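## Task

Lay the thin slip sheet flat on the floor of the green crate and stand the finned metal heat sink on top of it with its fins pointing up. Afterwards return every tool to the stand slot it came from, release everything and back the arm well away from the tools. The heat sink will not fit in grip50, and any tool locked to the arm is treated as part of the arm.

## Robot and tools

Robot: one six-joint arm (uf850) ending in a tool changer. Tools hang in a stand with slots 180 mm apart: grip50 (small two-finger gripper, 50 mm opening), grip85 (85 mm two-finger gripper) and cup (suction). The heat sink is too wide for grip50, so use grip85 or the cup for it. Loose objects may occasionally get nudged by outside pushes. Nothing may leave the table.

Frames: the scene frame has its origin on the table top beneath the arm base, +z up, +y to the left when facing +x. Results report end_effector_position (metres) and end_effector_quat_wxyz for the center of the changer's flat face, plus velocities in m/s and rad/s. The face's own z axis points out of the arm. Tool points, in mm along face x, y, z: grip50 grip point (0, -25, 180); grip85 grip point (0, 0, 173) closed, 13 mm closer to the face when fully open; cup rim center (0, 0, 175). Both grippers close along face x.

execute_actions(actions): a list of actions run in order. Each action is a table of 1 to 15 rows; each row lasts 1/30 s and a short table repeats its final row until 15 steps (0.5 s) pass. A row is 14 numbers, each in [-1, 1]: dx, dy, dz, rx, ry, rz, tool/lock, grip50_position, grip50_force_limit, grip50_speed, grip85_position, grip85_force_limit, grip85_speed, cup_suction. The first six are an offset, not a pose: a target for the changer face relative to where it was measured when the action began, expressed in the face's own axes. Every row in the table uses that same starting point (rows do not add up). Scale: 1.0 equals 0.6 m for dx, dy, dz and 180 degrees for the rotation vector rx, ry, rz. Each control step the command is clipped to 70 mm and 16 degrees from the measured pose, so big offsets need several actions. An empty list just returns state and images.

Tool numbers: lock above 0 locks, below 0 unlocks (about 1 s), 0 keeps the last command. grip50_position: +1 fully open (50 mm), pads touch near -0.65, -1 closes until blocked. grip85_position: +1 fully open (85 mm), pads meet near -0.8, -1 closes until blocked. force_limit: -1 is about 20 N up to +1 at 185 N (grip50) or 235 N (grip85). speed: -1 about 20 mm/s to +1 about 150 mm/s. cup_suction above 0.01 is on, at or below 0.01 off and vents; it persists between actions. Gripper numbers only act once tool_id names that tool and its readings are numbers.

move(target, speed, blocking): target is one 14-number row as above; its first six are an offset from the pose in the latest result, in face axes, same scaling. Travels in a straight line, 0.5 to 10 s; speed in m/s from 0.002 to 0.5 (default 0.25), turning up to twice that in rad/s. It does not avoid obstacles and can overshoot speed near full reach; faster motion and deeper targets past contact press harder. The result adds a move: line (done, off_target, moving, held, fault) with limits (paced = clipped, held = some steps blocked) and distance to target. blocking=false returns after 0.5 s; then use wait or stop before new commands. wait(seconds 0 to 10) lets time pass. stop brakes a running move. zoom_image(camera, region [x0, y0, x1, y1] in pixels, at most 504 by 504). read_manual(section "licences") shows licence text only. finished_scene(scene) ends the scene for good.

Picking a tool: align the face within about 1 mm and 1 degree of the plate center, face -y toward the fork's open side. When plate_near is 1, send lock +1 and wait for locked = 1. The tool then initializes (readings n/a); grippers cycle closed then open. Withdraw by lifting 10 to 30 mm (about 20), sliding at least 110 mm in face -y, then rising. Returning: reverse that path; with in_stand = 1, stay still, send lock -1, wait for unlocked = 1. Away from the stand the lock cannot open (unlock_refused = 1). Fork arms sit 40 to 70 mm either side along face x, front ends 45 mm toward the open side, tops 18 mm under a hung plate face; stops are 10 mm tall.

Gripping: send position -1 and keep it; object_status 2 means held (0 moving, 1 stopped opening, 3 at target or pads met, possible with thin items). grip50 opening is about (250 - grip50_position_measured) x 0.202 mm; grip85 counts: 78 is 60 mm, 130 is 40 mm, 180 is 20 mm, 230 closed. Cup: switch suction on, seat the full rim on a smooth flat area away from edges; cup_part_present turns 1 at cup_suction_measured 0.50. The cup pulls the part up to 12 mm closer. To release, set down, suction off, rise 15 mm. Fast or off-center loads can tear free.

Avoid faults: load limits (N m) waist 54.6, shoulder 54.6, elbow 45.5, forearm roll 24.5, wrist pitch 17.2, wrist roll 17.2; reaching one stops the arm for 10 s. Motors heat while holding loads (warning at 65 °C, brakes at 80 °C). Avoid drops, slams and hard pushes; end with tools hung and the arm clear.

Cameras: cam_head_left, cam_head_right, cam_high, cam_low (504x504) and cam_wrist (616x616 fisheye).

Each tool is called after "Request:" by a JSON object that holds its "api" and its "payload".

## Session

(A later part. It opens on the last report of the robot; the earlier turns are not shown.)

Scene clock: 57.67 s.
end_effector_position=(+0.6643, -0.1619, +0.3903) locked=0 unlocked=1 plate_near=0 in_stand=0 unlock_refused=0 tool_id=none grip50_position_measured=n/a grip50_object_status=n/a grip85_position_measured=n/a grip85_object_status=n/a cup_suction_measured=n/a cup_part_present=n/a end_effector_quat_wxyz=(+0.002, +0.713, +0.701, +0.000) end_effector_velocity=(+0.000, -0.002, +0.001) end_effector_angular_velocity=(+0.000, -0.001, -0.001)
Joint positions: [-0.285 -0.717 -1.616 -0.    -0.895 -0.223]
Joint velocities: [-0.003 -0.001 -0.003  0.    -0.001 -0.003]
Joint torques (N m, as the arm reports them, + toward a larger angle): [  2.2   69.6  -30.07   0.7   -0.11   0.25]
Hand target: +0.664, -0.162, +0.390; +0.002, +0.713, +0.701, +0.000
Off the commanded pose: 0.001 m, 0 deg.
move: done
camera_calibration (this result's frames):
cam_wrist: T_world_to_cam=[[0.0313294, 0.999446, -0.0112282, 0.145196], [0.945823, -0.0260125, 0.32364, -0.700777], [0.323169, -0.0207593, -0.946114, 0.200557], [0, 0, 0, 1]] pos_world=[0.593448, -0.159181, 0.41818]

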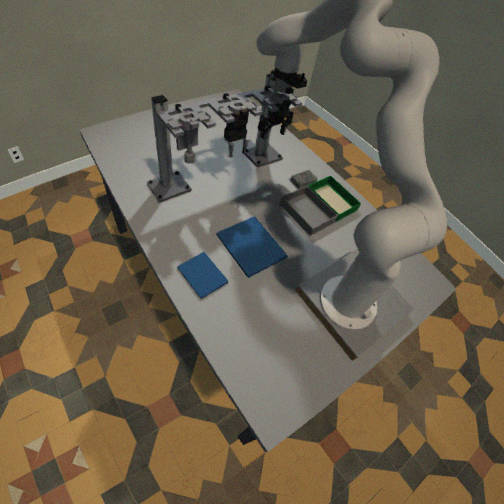

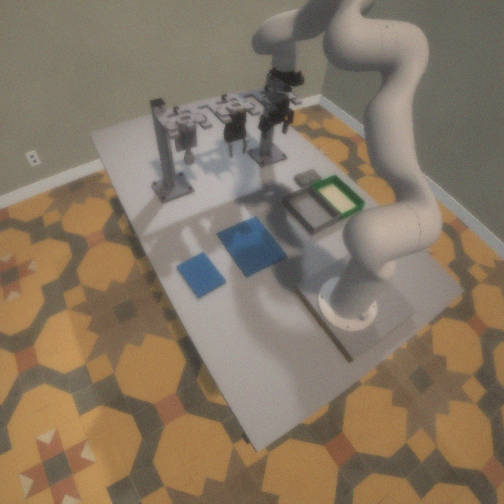

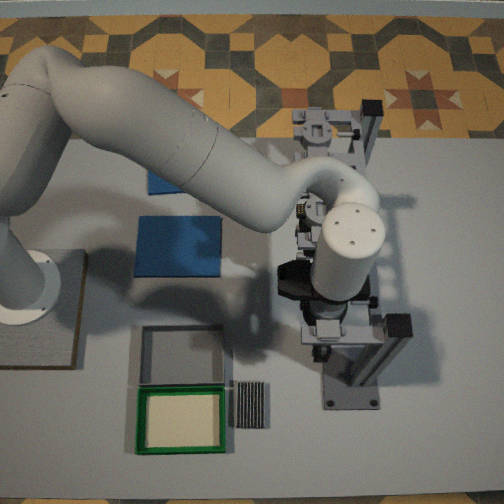

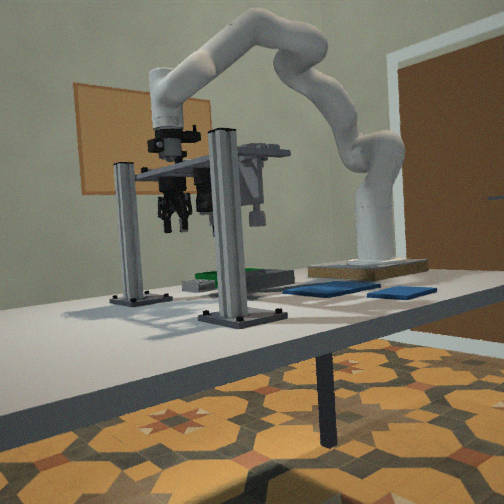

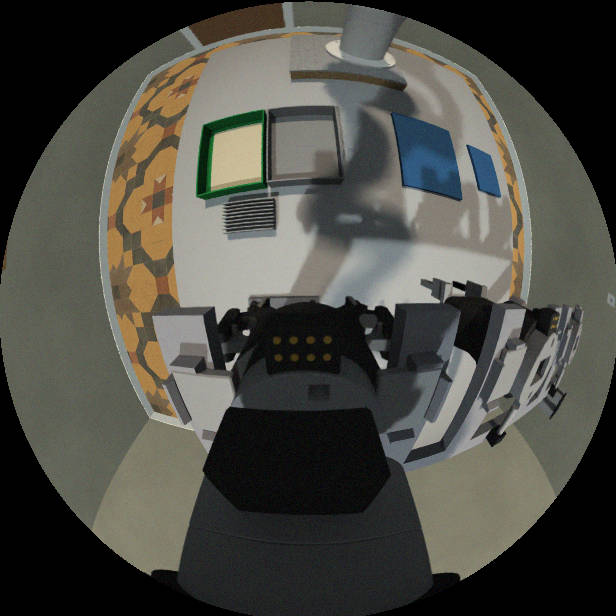

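Request:
{"api": "move", "payload": {"target": [0,0.0002,0.0478,0,0,0,0,0,0,0,0.7,-0.3,0,0], "speed": 0.02}}

Request:
{"api": "execute_actions", "payload": {"actions": [[[0,0,0,0,0,0,1,0,0,0,0.7,-0.3,0,0]],[[0,0,0,0,0,0,1,0,0,0,0.7,-0.3,0,0]],[[0,0,0,0,0,0,1,0,0,0,0.7,-0.3,0,0]]]}}

Request:
{"api": "move", "payload": {"target": [0,0,-0.033,0,0,0,0,0,0,0,0.7,-0.3,0,0], "speed": 0.05}}

Request:
{"api": "move", "payload": {"target": [0,-0.274,0,0,0,0,0,0,0,0,0.7,-0.3,0,0], "speed": 0.18}}

Scene clock: 59.57 s.
end_effector_position=(+0.6646, -0.1621, +0.3623) locked=0 unlocked=1 plate_near=1 in_stand=1 unlock_refused=0 tool_id=none grip50_position_measured=n/a grip50_object_status=n/a grip85_position_measured=n/a grip85_object_status=n/a cup_suction_measured=n/a cup_part_present=n/a end_effector_quat_wxyz=(+0.003, +0.713, +0.701, +0.000) end_effector_velocity=(+0.001, +0.000, +0.000) end_effector_angular_velocity=(-0.001, -0.005, +0.000)
Joint positions: [-0.285 -0.744 -1.594 -0.    -0.845 -0.223]
Joint velocities: [ 0.001 -0.001 -0.002  0.     0.003  0.   ]
Joint torques (N m, as the arm reports them, + toward a larger angle): [  2.48  64.23 -27.44   0.53   0.21   0.26]
Hand target: +0.665, -0.162, +0.362; +0.002, +0.713, +0.701, +0.000
Off the commanded pose: 0.001 m, 0 deg.
move: done
camera_calibration (this result's frames):
cam_wrist: T_world_to_cam=[[0.031379, 0.999444, -0.0112978, 0.144982], [0.945676, -0.0260276, 0.324066, -0.692019], [0.323592, -0.0208529, -0.945967, 0.173538], [0, 0, 0, 1]] pos_world=[0.593721, -0.159294, 0.390059]

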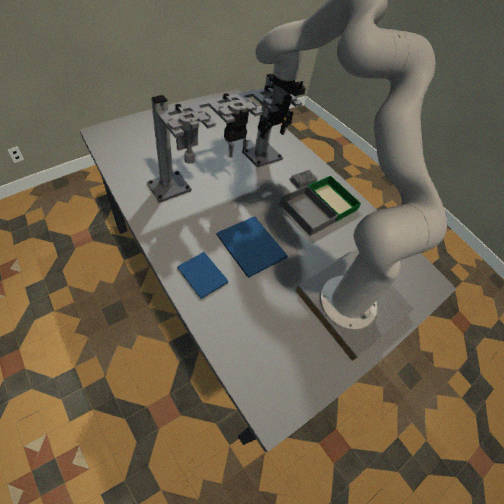

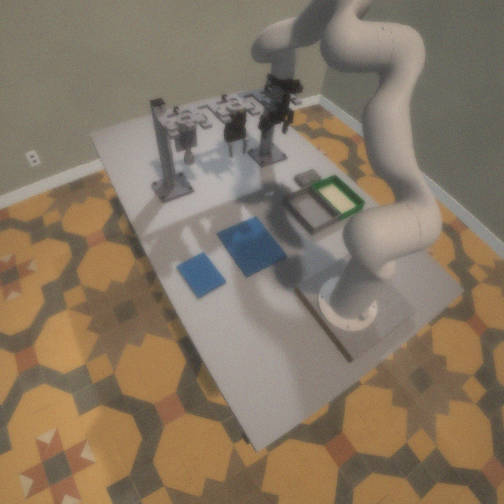

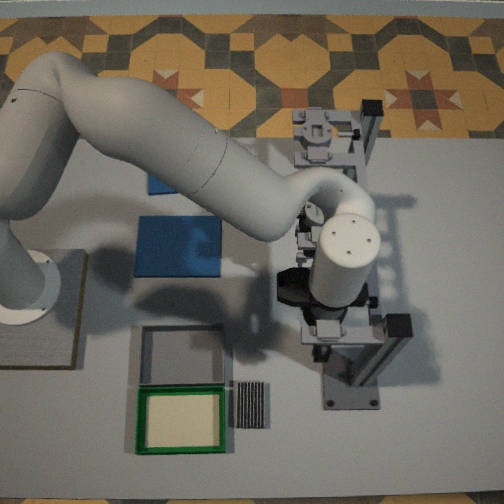

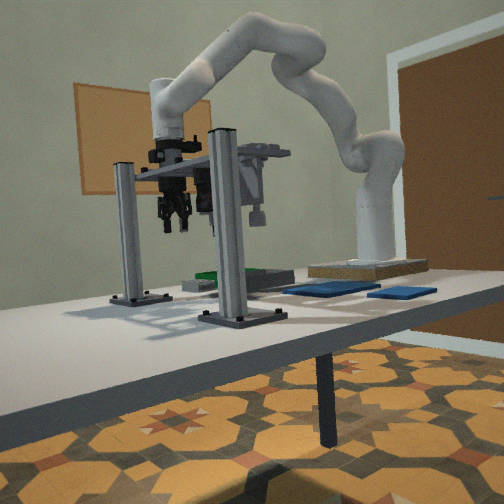

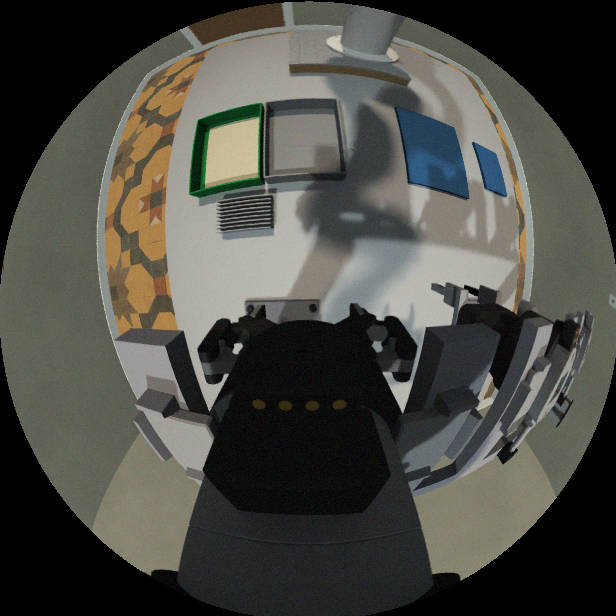

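Scene clock: 61.07 s.
end_effector_position=(+0.6648, -0.1621, +0.3626) locked=1 unlocked=0 plate_near=1 in_stand=1 unlock_refused=0 tool_id=grip85 grip50_position_measured=n/a grip50_object_status=n/a grip85_position_measured=n/a grip85_object_status=n/a cup_suction_measured=n/a cup_part_present=n/a end_effector_quat_wxyz=(+0.003, +0.713, +0.701, +0.001) end_effector_velocity=(+0.000, +0.000, +0.001) end_effector_angular_velocity=(-0.001, -0.001, +0.002)
Joint positions: [-0.285 -0.744 -1.595 -0.    -0.845 -0.223]
Joint velocities: [ 0.     0.001 -0.002 -0.001 -0.001 -0.001]
Joint torques (N m, as the arm reports them, + toward a larger angle): [  1.51  75.11 -33.46   0.25  -0.05   0.33]
Hand target: +0.665, -0.162, +0.363; +0.003, +0.713, +0.701, +0.001
Off the commanded pose: 0.000 m, 0 deg.
camera_calibration (this result's frames):
cam_wrist: T_world_to_cam=[[0.0313332, 0.999443, -0.0114615, 0.145081], [0.94545, -0.0259164, 0.324736, -0.692333], [0.324258, -0.0210113, -0.945735, 0.173231], [0, 0, 0, 1]] pos_world=[0.593848, -0.159303, 0.390319]

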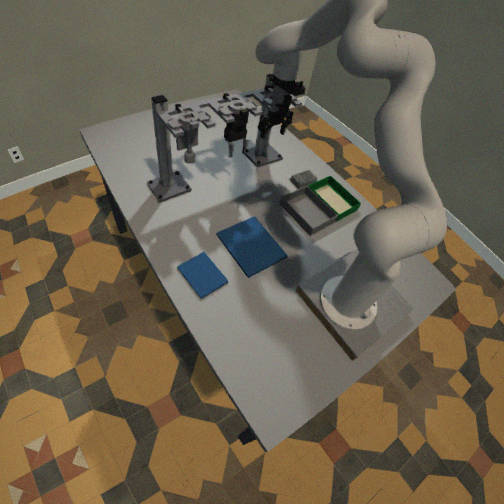

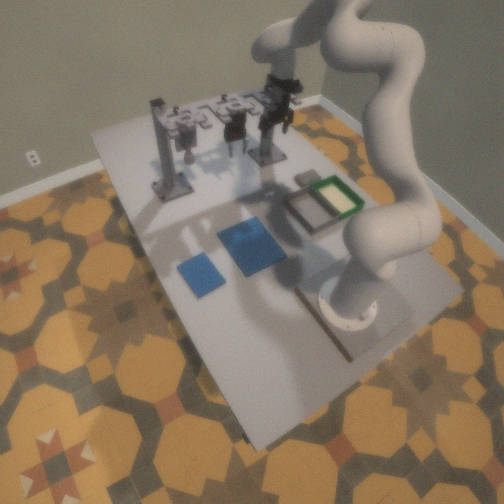

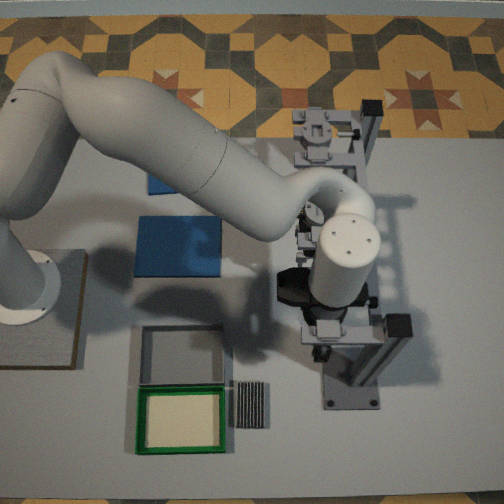

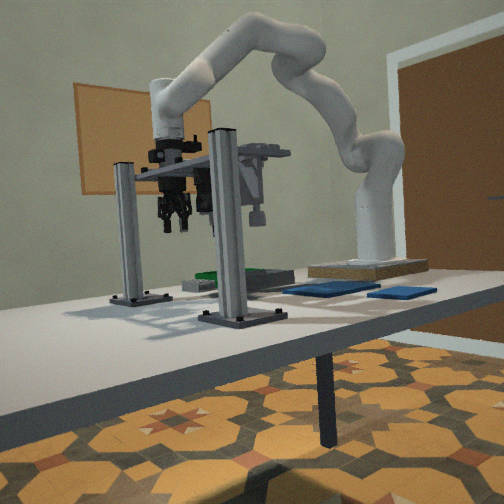

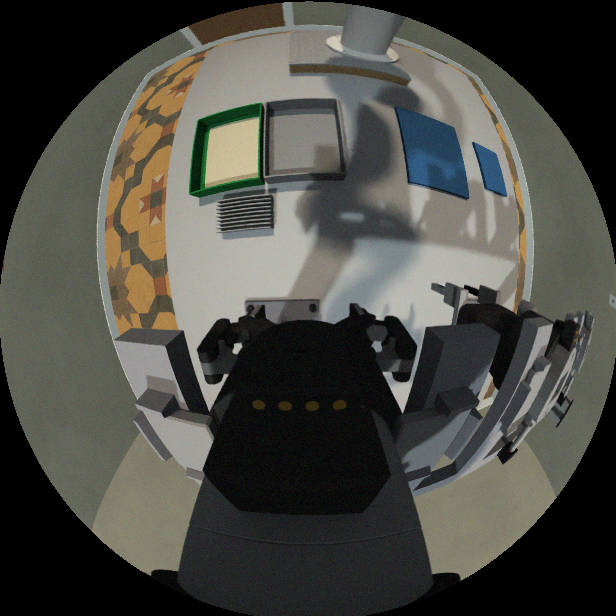

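Scene clock: 61.83 s.
end_effector_position=(+0.6646, -0.1620, +0.3821) locked=1 unlocked=0 plate_near=1 in_stand=0 unlock_refused=0 tool_id=grip85 grip50_position_measured=n/a grip50_object_status=n/a grip85_position_measured=n/a grip85_object_status=n/a cup_suction_measured=n/a cup_part_present=n/a end_effector_quat_wxyz=(+0.003, +0.713, +0.701, +0.001) end_effector_velocity=(-0.001, -0.000, +0.001) end_effector_angular_velocity=(+0.000, +0.002, -0.002)
Joint positions: [-0.285 -0.725 -1.61  -0.    -0.879 -0.223]
Joint velocities: [-0.001  0.002  0.001 -0.    -0.002  0.001]
Joint torques (N m, as the arm reports them, + toward a larger angle): [  0.92  81.81 -37.47   0.53  -0.13   0.25]
Hand target: +0.665, -0.162, +0.382; +0.003, +0.713, +0.701, +0.001
Off the commanded pose: 0.000 m, 0 deg.
move: done
camera_calibration (this result's frames):
cam_wrist: T_world_to_cam=[[0.0313337, 0.999444, -0.0114117, 0.145224], [0.945541, -0.025939, 0.324469, -0.698519], [0.323992, -0.020957, -0.945828, 0.191995], [0, 0, 0, 1]] pos_world=[0.593723, -0.159238, 0.409899]

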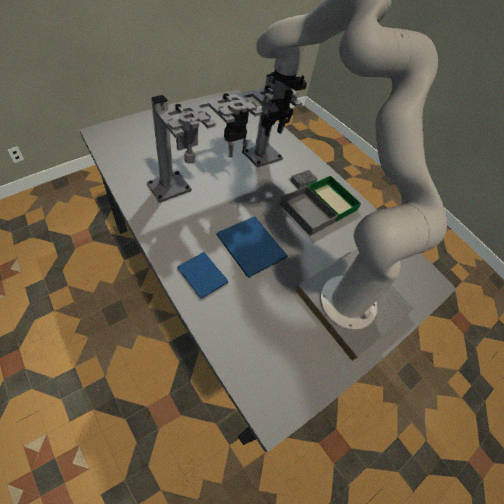

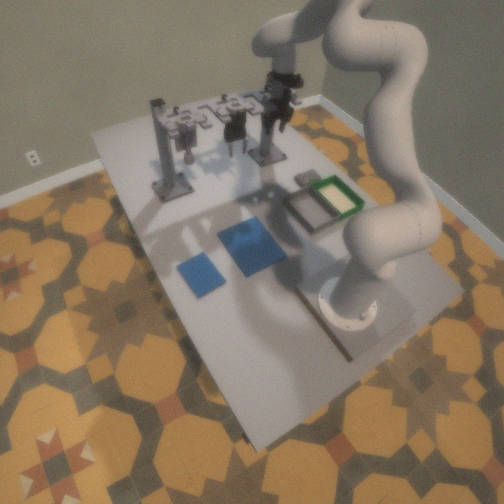

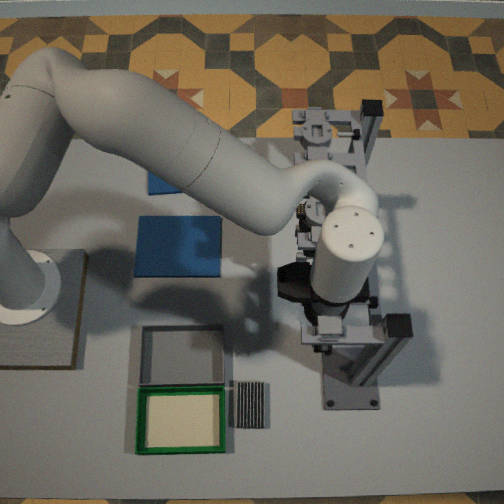

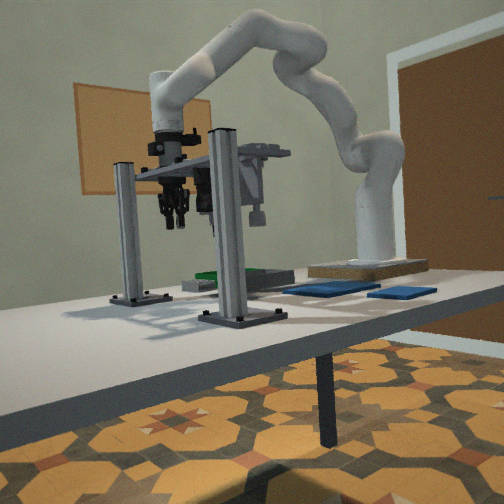

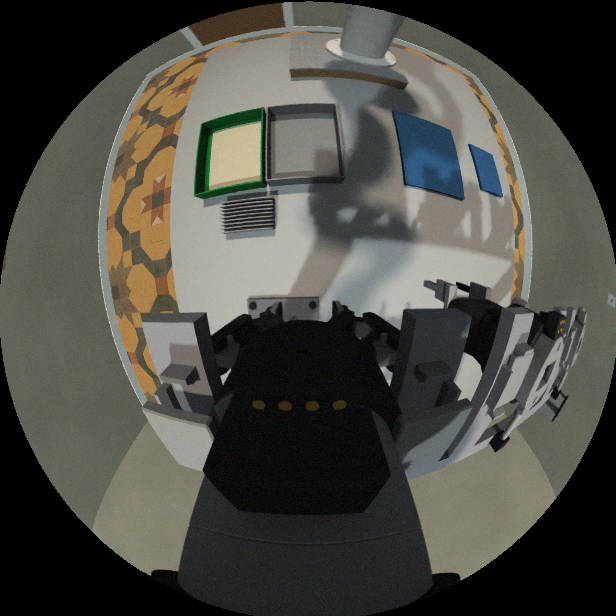

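Scene clock: 63.20 s.
end_effector_position=(+0.5007, -0.1592, +0.3816) locked=1 unlocked=0 plate_near=1 in_stand=0 unlock_refused=0 tool_id=grip85 grip50_position_measured=n/a grip50_object_status=n/a grip85_position_measured=n/a grip85_object_status=n/a cup_suction_measured=n/a cup_part_present=n/a end_effector_quat_wxyz=(+0.003, +0.713, +0.701, +0.001) end_effector_velocity=(-0.002, +0.000, +0.000) end_effector_angular_velocity=(+0.000, +0.000, +0.000)
Joint positions: [-0.354 -0.353 -1.055 -0.    -0.697 -0.293]
Joint velocities: [-0.001  0.004  0.005  0.     0.    -0.001]
Joint torques (N m, as the arm reports them, + toward a larger angle): [  1.97  59.03 -35.22   0.58  -0.07   0.21]
Hand target: +0.500, -0.159, +0.382; +0.003, +0.713, +0.701, +0.001
Off the commanded pose: 0.001 m, 0 deg.
move: done
camera_calibration (this result's frames):
cam_wrist: T_world_to_cam=[[0.0312463, 0.999444, -0.0116162, 0.147668], [0.945466, -0.0257848, 0.3247, -0.543274], [0.32422, -0.0211284, -0.945746, 0.244504], [0, 0, 0, 1]] pos_world=[0.429759, -0.156428, 0.409355]

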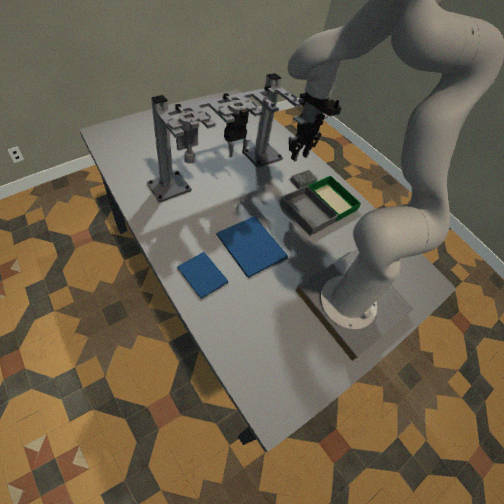

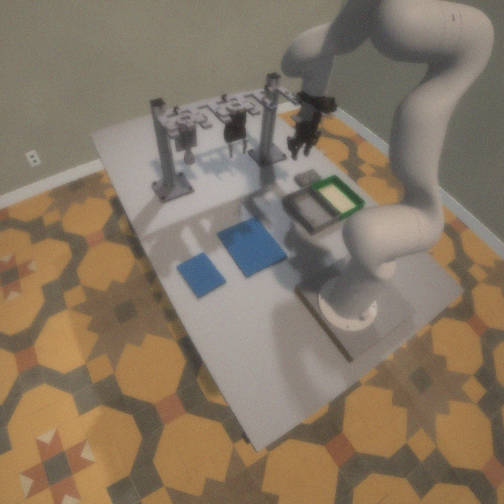

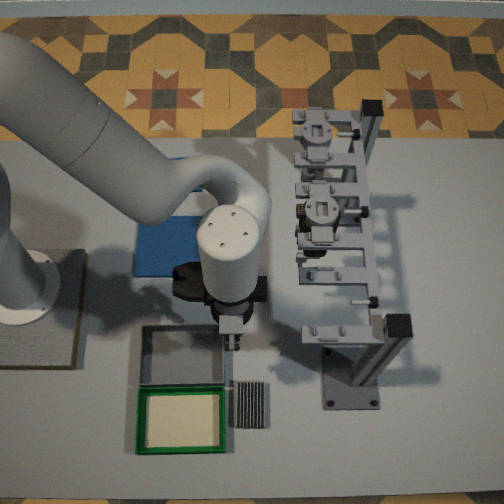

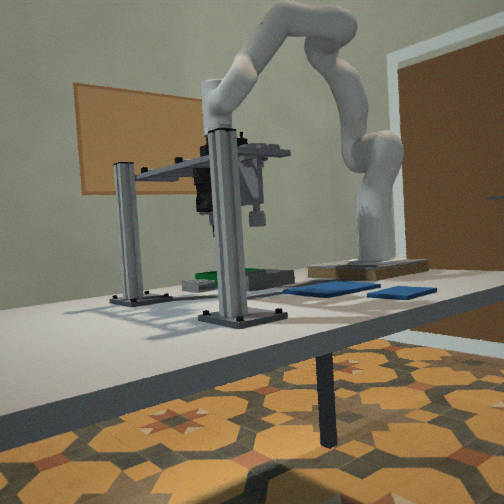

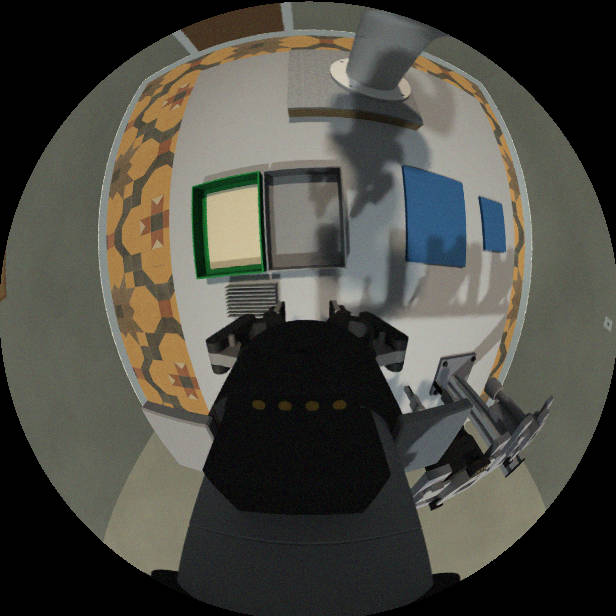

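Request:
{"api": "move", "payload": {"target": [-0.184,0.0603,0.22,0,0,-0.4944,0,0,0,0,0.7,-0.3,0,0], "speed": 0.4}}

Scene clock: 65.80 s.
end_effector_position=(+0.5354, -0.2706, +0.2501) locked=1 unlocked=0 plate_near=1 in_stand=0 unlock_refused=0 tool_id=grip85 grip50_position_measured=n/a grip50_object_status=n/a grip85_position_measured=41 grip85_object_status=3 cup_suction_measured=n/a cup_part_present=n/a end_effector_quat_wxyz=(+0.002, +0.017, +1.000, -0.002) end_effector_velocity=(-0.000, -0.000, -0.002) end_effector_angular_velocity=(+0.005, +0.003, +0.009)
Joint positions: [-0.514 -0.707 -1.24   0.    -0.527 -2.006]
Joint velocities: [-0.002 -0.005 -0.002  0.006 -0.002 -0.016]
Joint torques (N m, as the arm reports them, + toward a larger angle): [  1.82  74.82 -31.67   0.51  -0.07   0.35]
Hand target: +0.535, -0.271, +0.250; +0.002, +0.017, +1.000, -0.002
Off the commanded pose: 0.000 m, 0 deg.
move: done
camera_calibration (this result's frames):
cam_wrist: T_world_to_cam=[[-0.998691, 0.0493454, -0.0134832, 0.551194], [0.0425555, 0.947701, 0.31631, 0.212699], [0.0283865, 0.315322, -0.94856, 0.356662], [0, 0, 0, 1]] pos_world=[0.531297, -0.341238, 0.278468]

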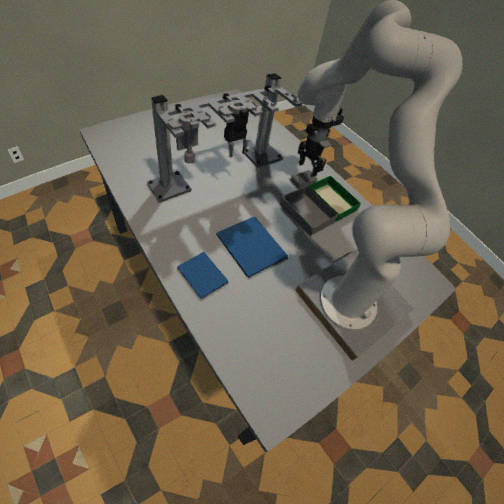

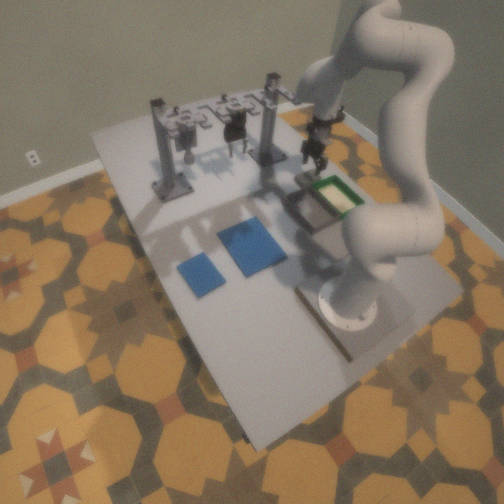

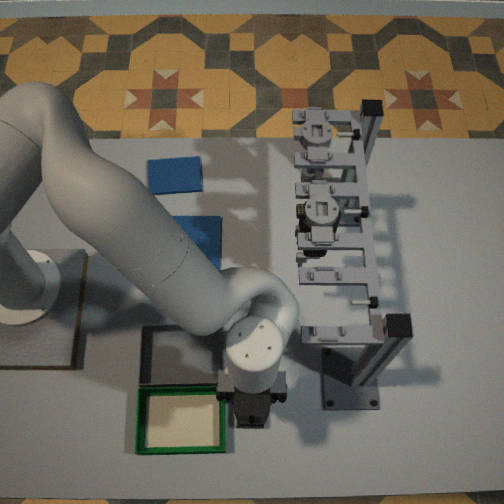

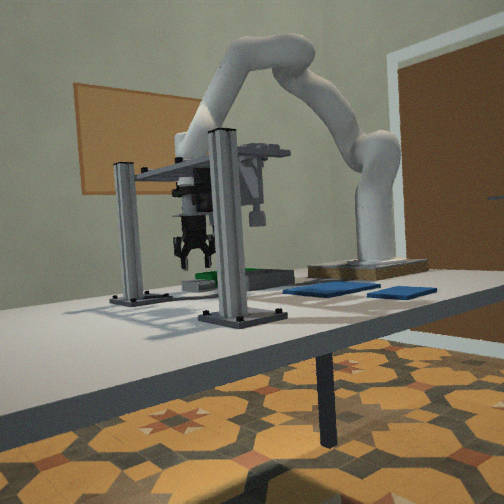

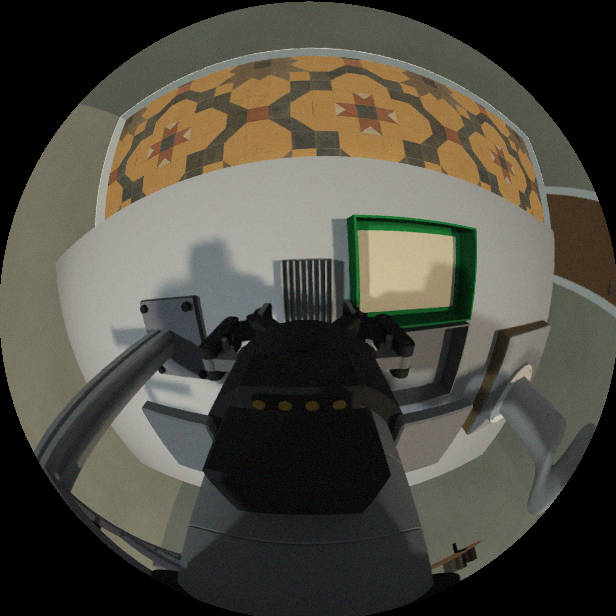

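Request:
{"api": "move", "payload": {"target": [0.0006,0.0006,0.09,0,0,0,0,0,0,0,0.7,-0.3,0,0], "speed": 0.06}}

Request:
{"api": "move", "payload": {"target": [0,0,0,0,0,0,0,0,0,0,-1,-0.3,-0.3,0]}}

Request:
{"api": "move", "payload": {"target": [0,0,-0.1,0,0,0,0,0,0,0,-1,-0.3,-0.3,0], "speed": 0.08}}

Request:
{"api": "move", "payload": {"target": [0.248,-0.06,0,0,0,-0.02,0,0,0,0,-1,-0.3,-0.3,0], "speed": 0.15}}

Scene clock: 67.47 s.
end_effector_position=(+0.5353, -0.2705, +0.1963) locked=1 unlocked=0 plate_near=1 in_stand=0 unlock_refused=0 tool_id=grip85 grip50_position_measured=n/a grip50_object_status=n/a grip85_position_measured=41 grip85_object_status=3 cup_suction_measured=n/a cup_part_present=n/a end_effector_quat_wxyz=(+0.003, +0.017, +1.000, -0.002) end_effector_velocity=(+0.001, +0.000, -0.001) end_effector_angular_velocity=(-0.001, -0.002, +0.001)
Joint positions: [-0.514 -0.8   -1.246  0.001 -0.44  -2.005]
Joint velocities: [ 0.001 -0.002 -0.002 -0.     0.002  0.   ]
Joint torques (N m, as the arm reports them, + toward a larger angle): [  1.35  76.12 -29.27   0.22  -0.1    0.25]
Hand target: +0.535, -0.270, +0.196; +0.002, +0.017, +1.000, -0.002
Off the commanded pose: 0.000 m, 0 deg.
move: done
camera_calibration (this result's frames):
cam_wrist: T_world_to_cam=[[-0.998687, 0.0493353, -0.0138305, 0.550485], [0.0424402, 0.947748, 0.316184, 0.229665], [0.0287068, 0.315182, -0.948597, 0.305431], [0, 0, 0, 1]] pos_world=[0.531247, -0.341089, 0.224728]

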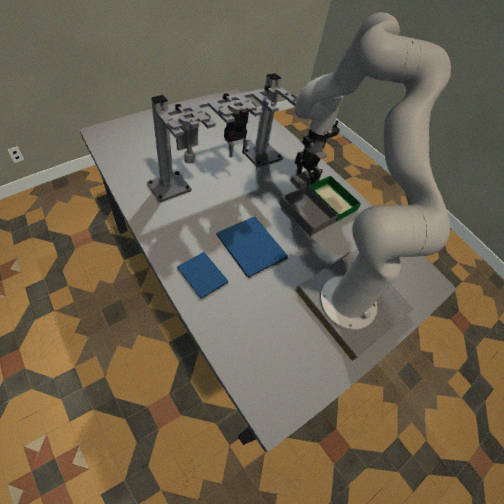

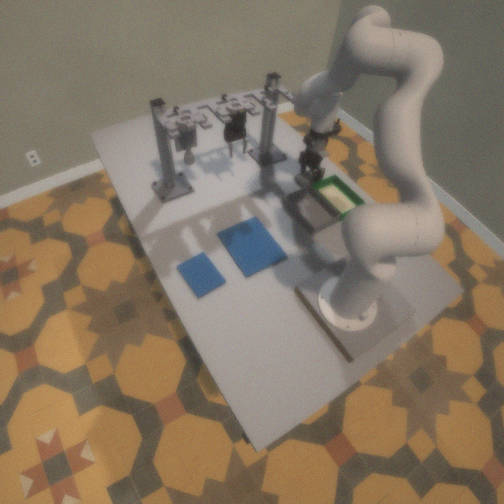

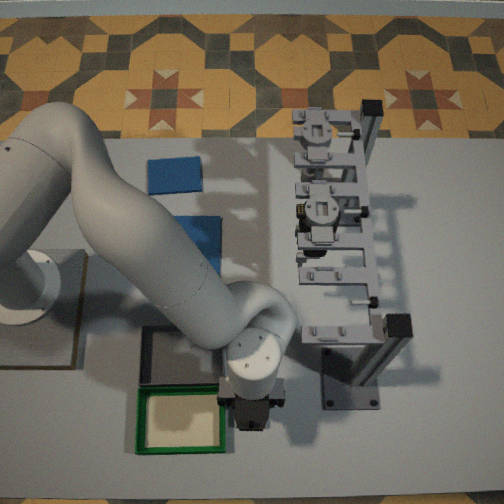

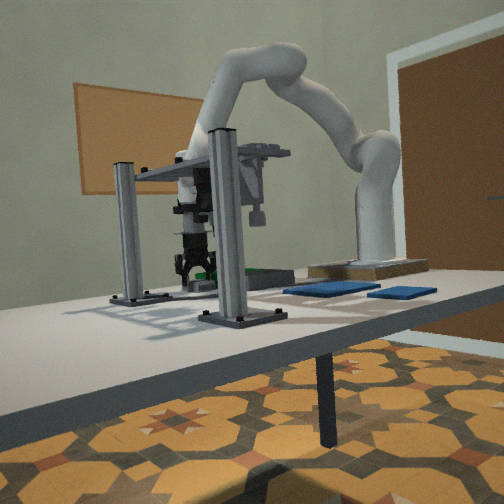

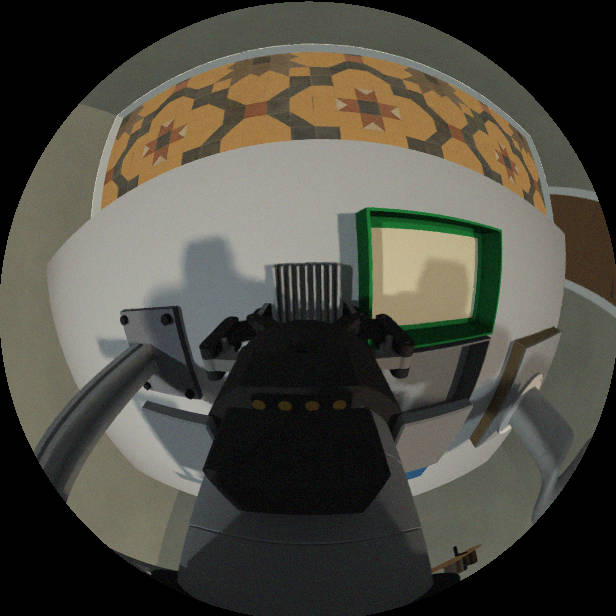

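Scene clock: 68.00 s.
end_effector_position=(+0.5356, -0.2706, +0.1966) locked=1 unlocked=0 plate_near=1 in_stand=0 unlock_refused=0 tool_id=grip85 grip50_position_measured=n/a grip50_object_status=n/a grip85_position_measured=80 grip85_object_status=2 cup_suction_measured=n/a cup_part_present=n/a end_effector_quat_wxyz=(+0.003, +0.017, +1.000, -0.002) end_effector_velocity=(-0.000, -0.001, +0.000) end_effector_angular_velocity=(-0.000, -0.000, -0.001)
Joint positions: [-0.514 -0.799 -1.246  0.001 -0.44  -2.005]
Joint velocities: [-0.001  0.    -0.    -0.    -0.     0.   ]
Joint torques (N m, as the arm reports them, + toward a larger angle): [  1.49  71.74 -26.28   0.32  -0.1    0.27]
Hand target: +0.535, -0.270, +0.196; +0.003, +0.017, +1.000, -0.002
Off the commanded pose: 0.000 m, 0 deg.
move: done
camera_calibration (this result's frames):
cam_wrist: T_world_to_cam=[[-0.998678, 0.0493199, -0.0144661, 0.550822], [0.0422336, 0.947848, 0.315911, 0.229856], [0.0292923, 0.314882, -0.948679, 0.305349], [0, 0, 0, 1]] pos_world=[0.531442, -0.341184, 0.225033]

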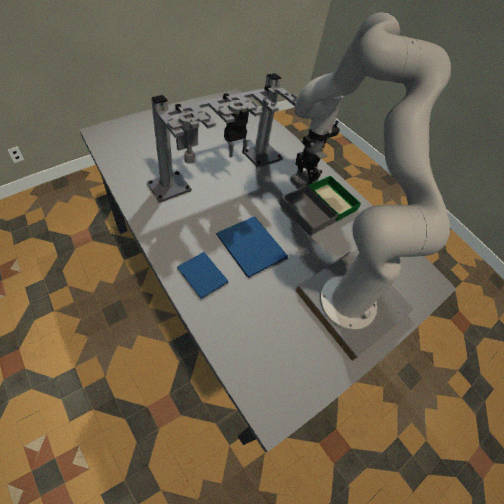

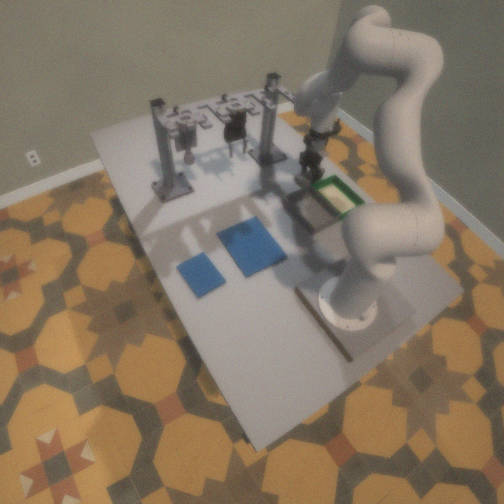

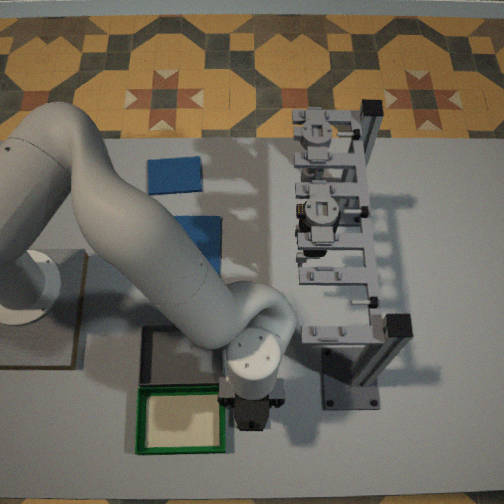

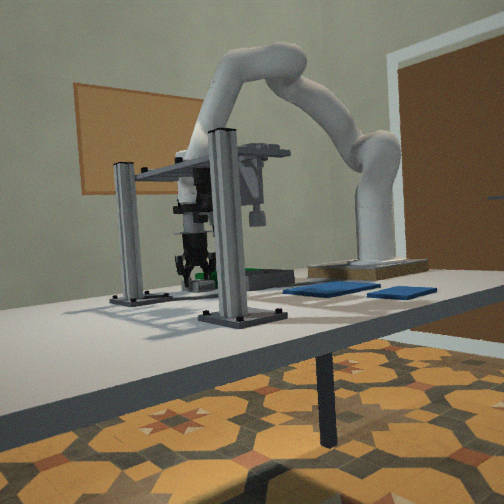

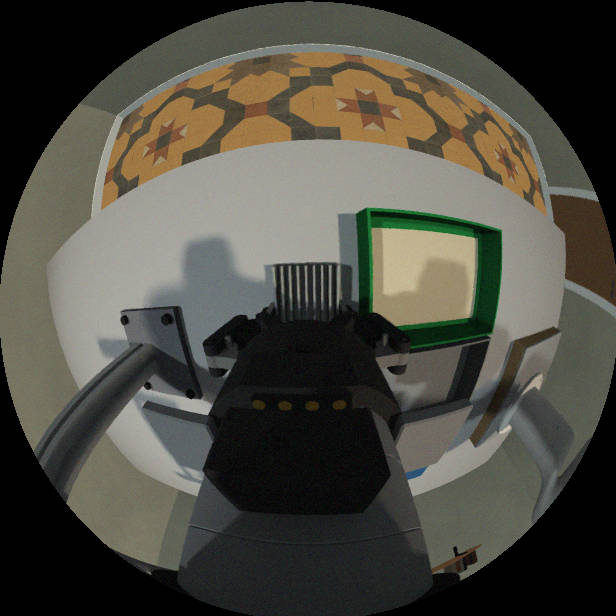

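Scene clock: 69.10 s.
end_effector_position=(+0.5351, -0.2703, +0.2563) locked=1 unlocked=0 plate_near=1 in_stand=0 unlock_refused=0 tool_id=grip85 grip50_position_measured=n/a grip50_object_status=n/a grip85_position_measured=80 grip85_object_status=2 cup_suction_measured=n/a cup_part_present=n/a end_effector_quat_wxyz=(+0.003, +0.017, +1.000, -0.002) end_effector_velocity=(+0.001, -0.001, +0.002) end_effector_angular_velocity=(-0.001, -0.002, -0.000)
Joint positions: [-0.514 -0.696 -1.239  0.    -0.537 -2.005]
Joint velocities: [-0.     0.002 -0.002 -0.001 -0.002  0.001]
Joint torques (N m, as the arm reports them, + toward a larger angle): [  1.94  76.48 -32.8    0.36  -0.04   0.27]
Hand target: +0.535, -0.270, +0.257; +0.003, +0.017, +1.000, -0.002
Off the commanded pose: 0.000 m, 0 deg.
move: done
camera_calibration (this result's frames):
cam_wrist: T_world_to_cam=[[-0.998685, 0.0493304, -0.0139735, 0.551138], [0.0423931, 0.947779, 0.316098, 0.210589], [0.028837, 0.31509, -0.948624, 0.362184], [0, 0, 0, 1]] pos_world=[0.531041, -0.3409, 0.284711]

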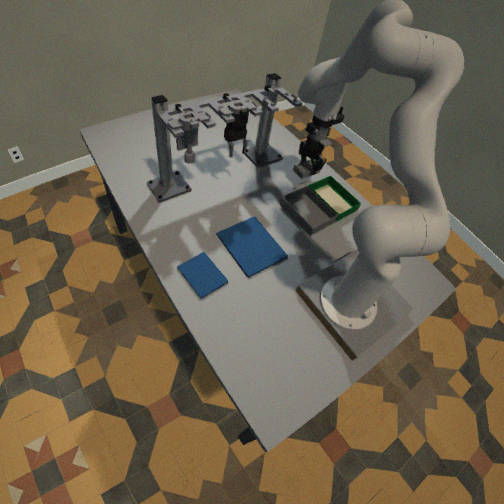

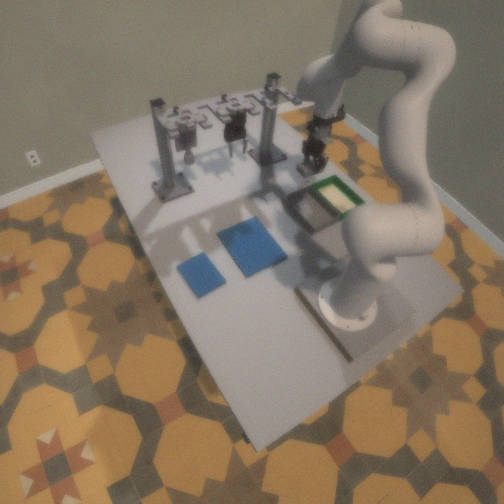

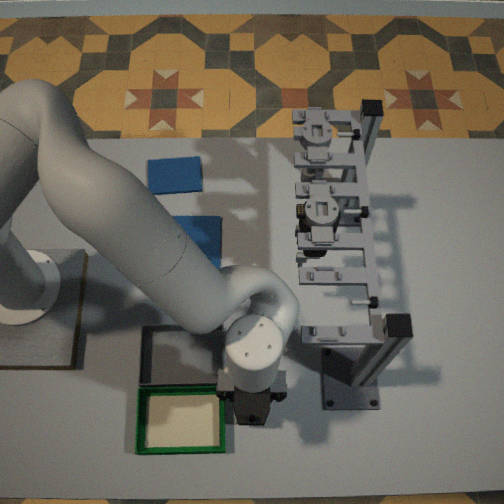

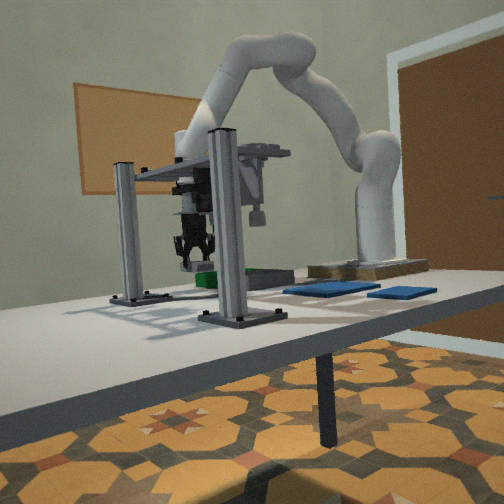

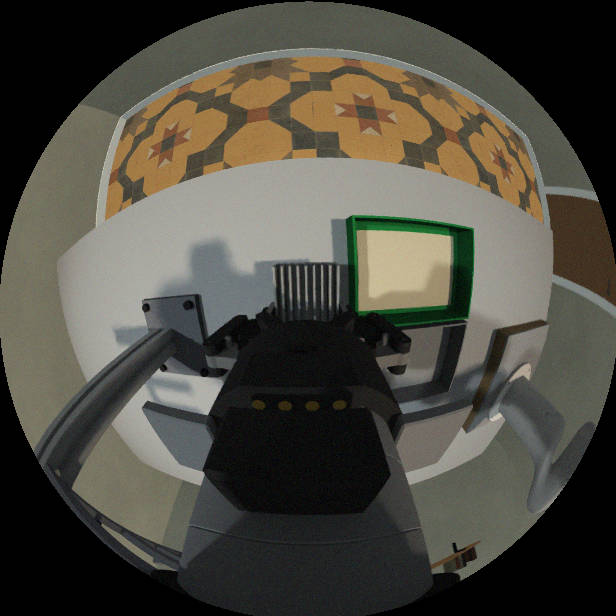

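Scene clock: 70.53 s.
end_effector_position=(+0.3855, -0.3011, +0.2559) locked=1 unlocked=0 plate_near=1 in_stand=0 unlock_refused=0 tool_id=grip85 grip50_position_measured=n/a grip50_object_status=n/a grip85_position_measured=80 grip85_object_status=2 cup_suction_measured=n/a cup_part_present=n/a end_effector_quat_wxyz=(+0.003, -0.014, +1.000, -0.002) end_effector_velocity=(-0.002, +0.000, +0.000) end_effector_angular_velocity=(+0.001, +0.001, +0.001)
Joint positions: [-0.71  -0.488 -0.892  0.003 -0.397 -2.266]
Joint velocities: [-0.003  0.004  0.006  0.002  0.001 -0.006]
Joint torques (N m, as the arm reports them, + toward a larger angle): [  1.84  61.65 -29.09   0.11  -0.01   0.25]
Hand target: +0.385, -0.301, +0.256; +0.003, -0.014, +1.000, -0.002
Off the commanded pose: 0.000 m, 0 deg.
move: done
camera_calibration (this result's frames):
cam_wrist: T_world_to_cam=[[-0.999814, -0.0135988, -0.0137082, 0.384589], [-0.0172271, 0.948881, 0.315163, 0.269842], [0.0087216, 0.31534, -0.948939, 0.383687], [0, 0, 0, 1]] pos_world=[0.385819, -0.37181, 0.284323]

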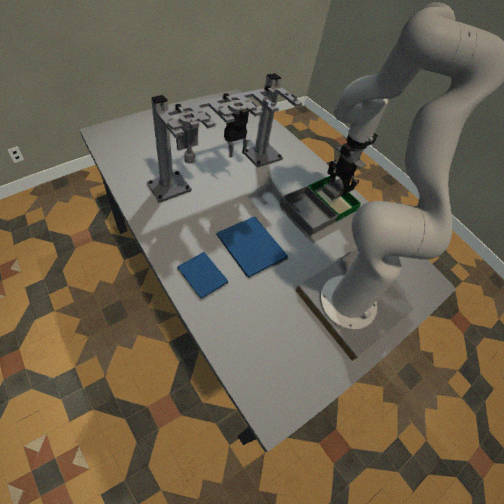

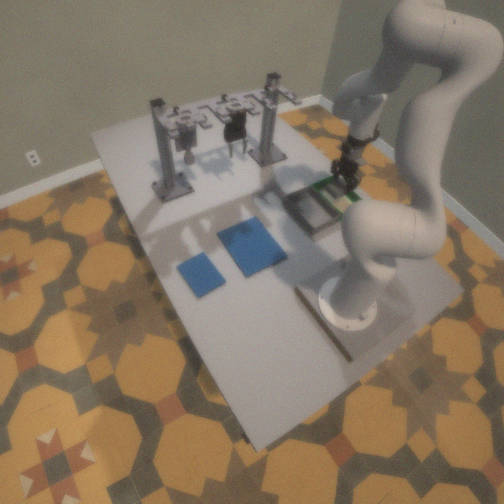

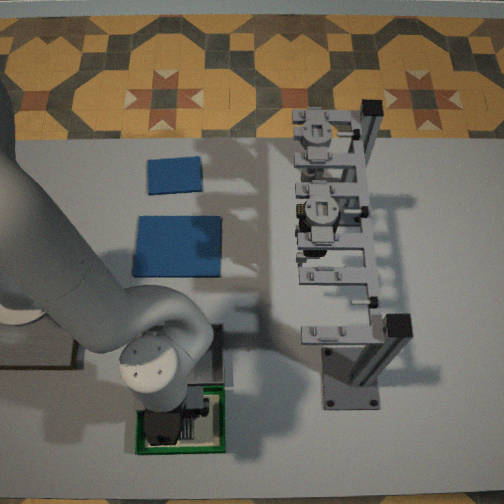

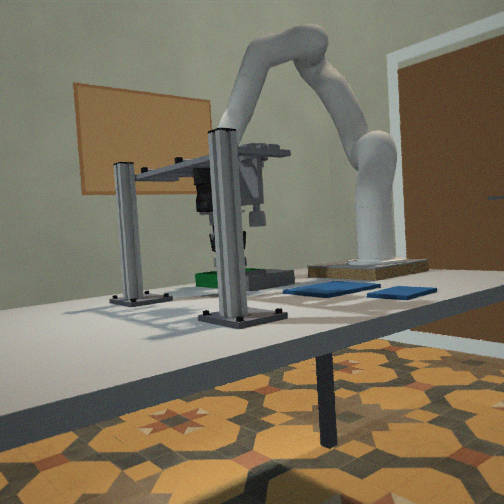

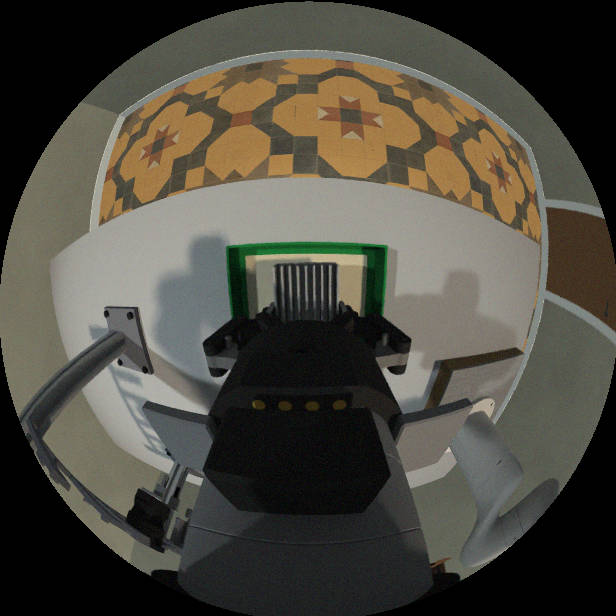

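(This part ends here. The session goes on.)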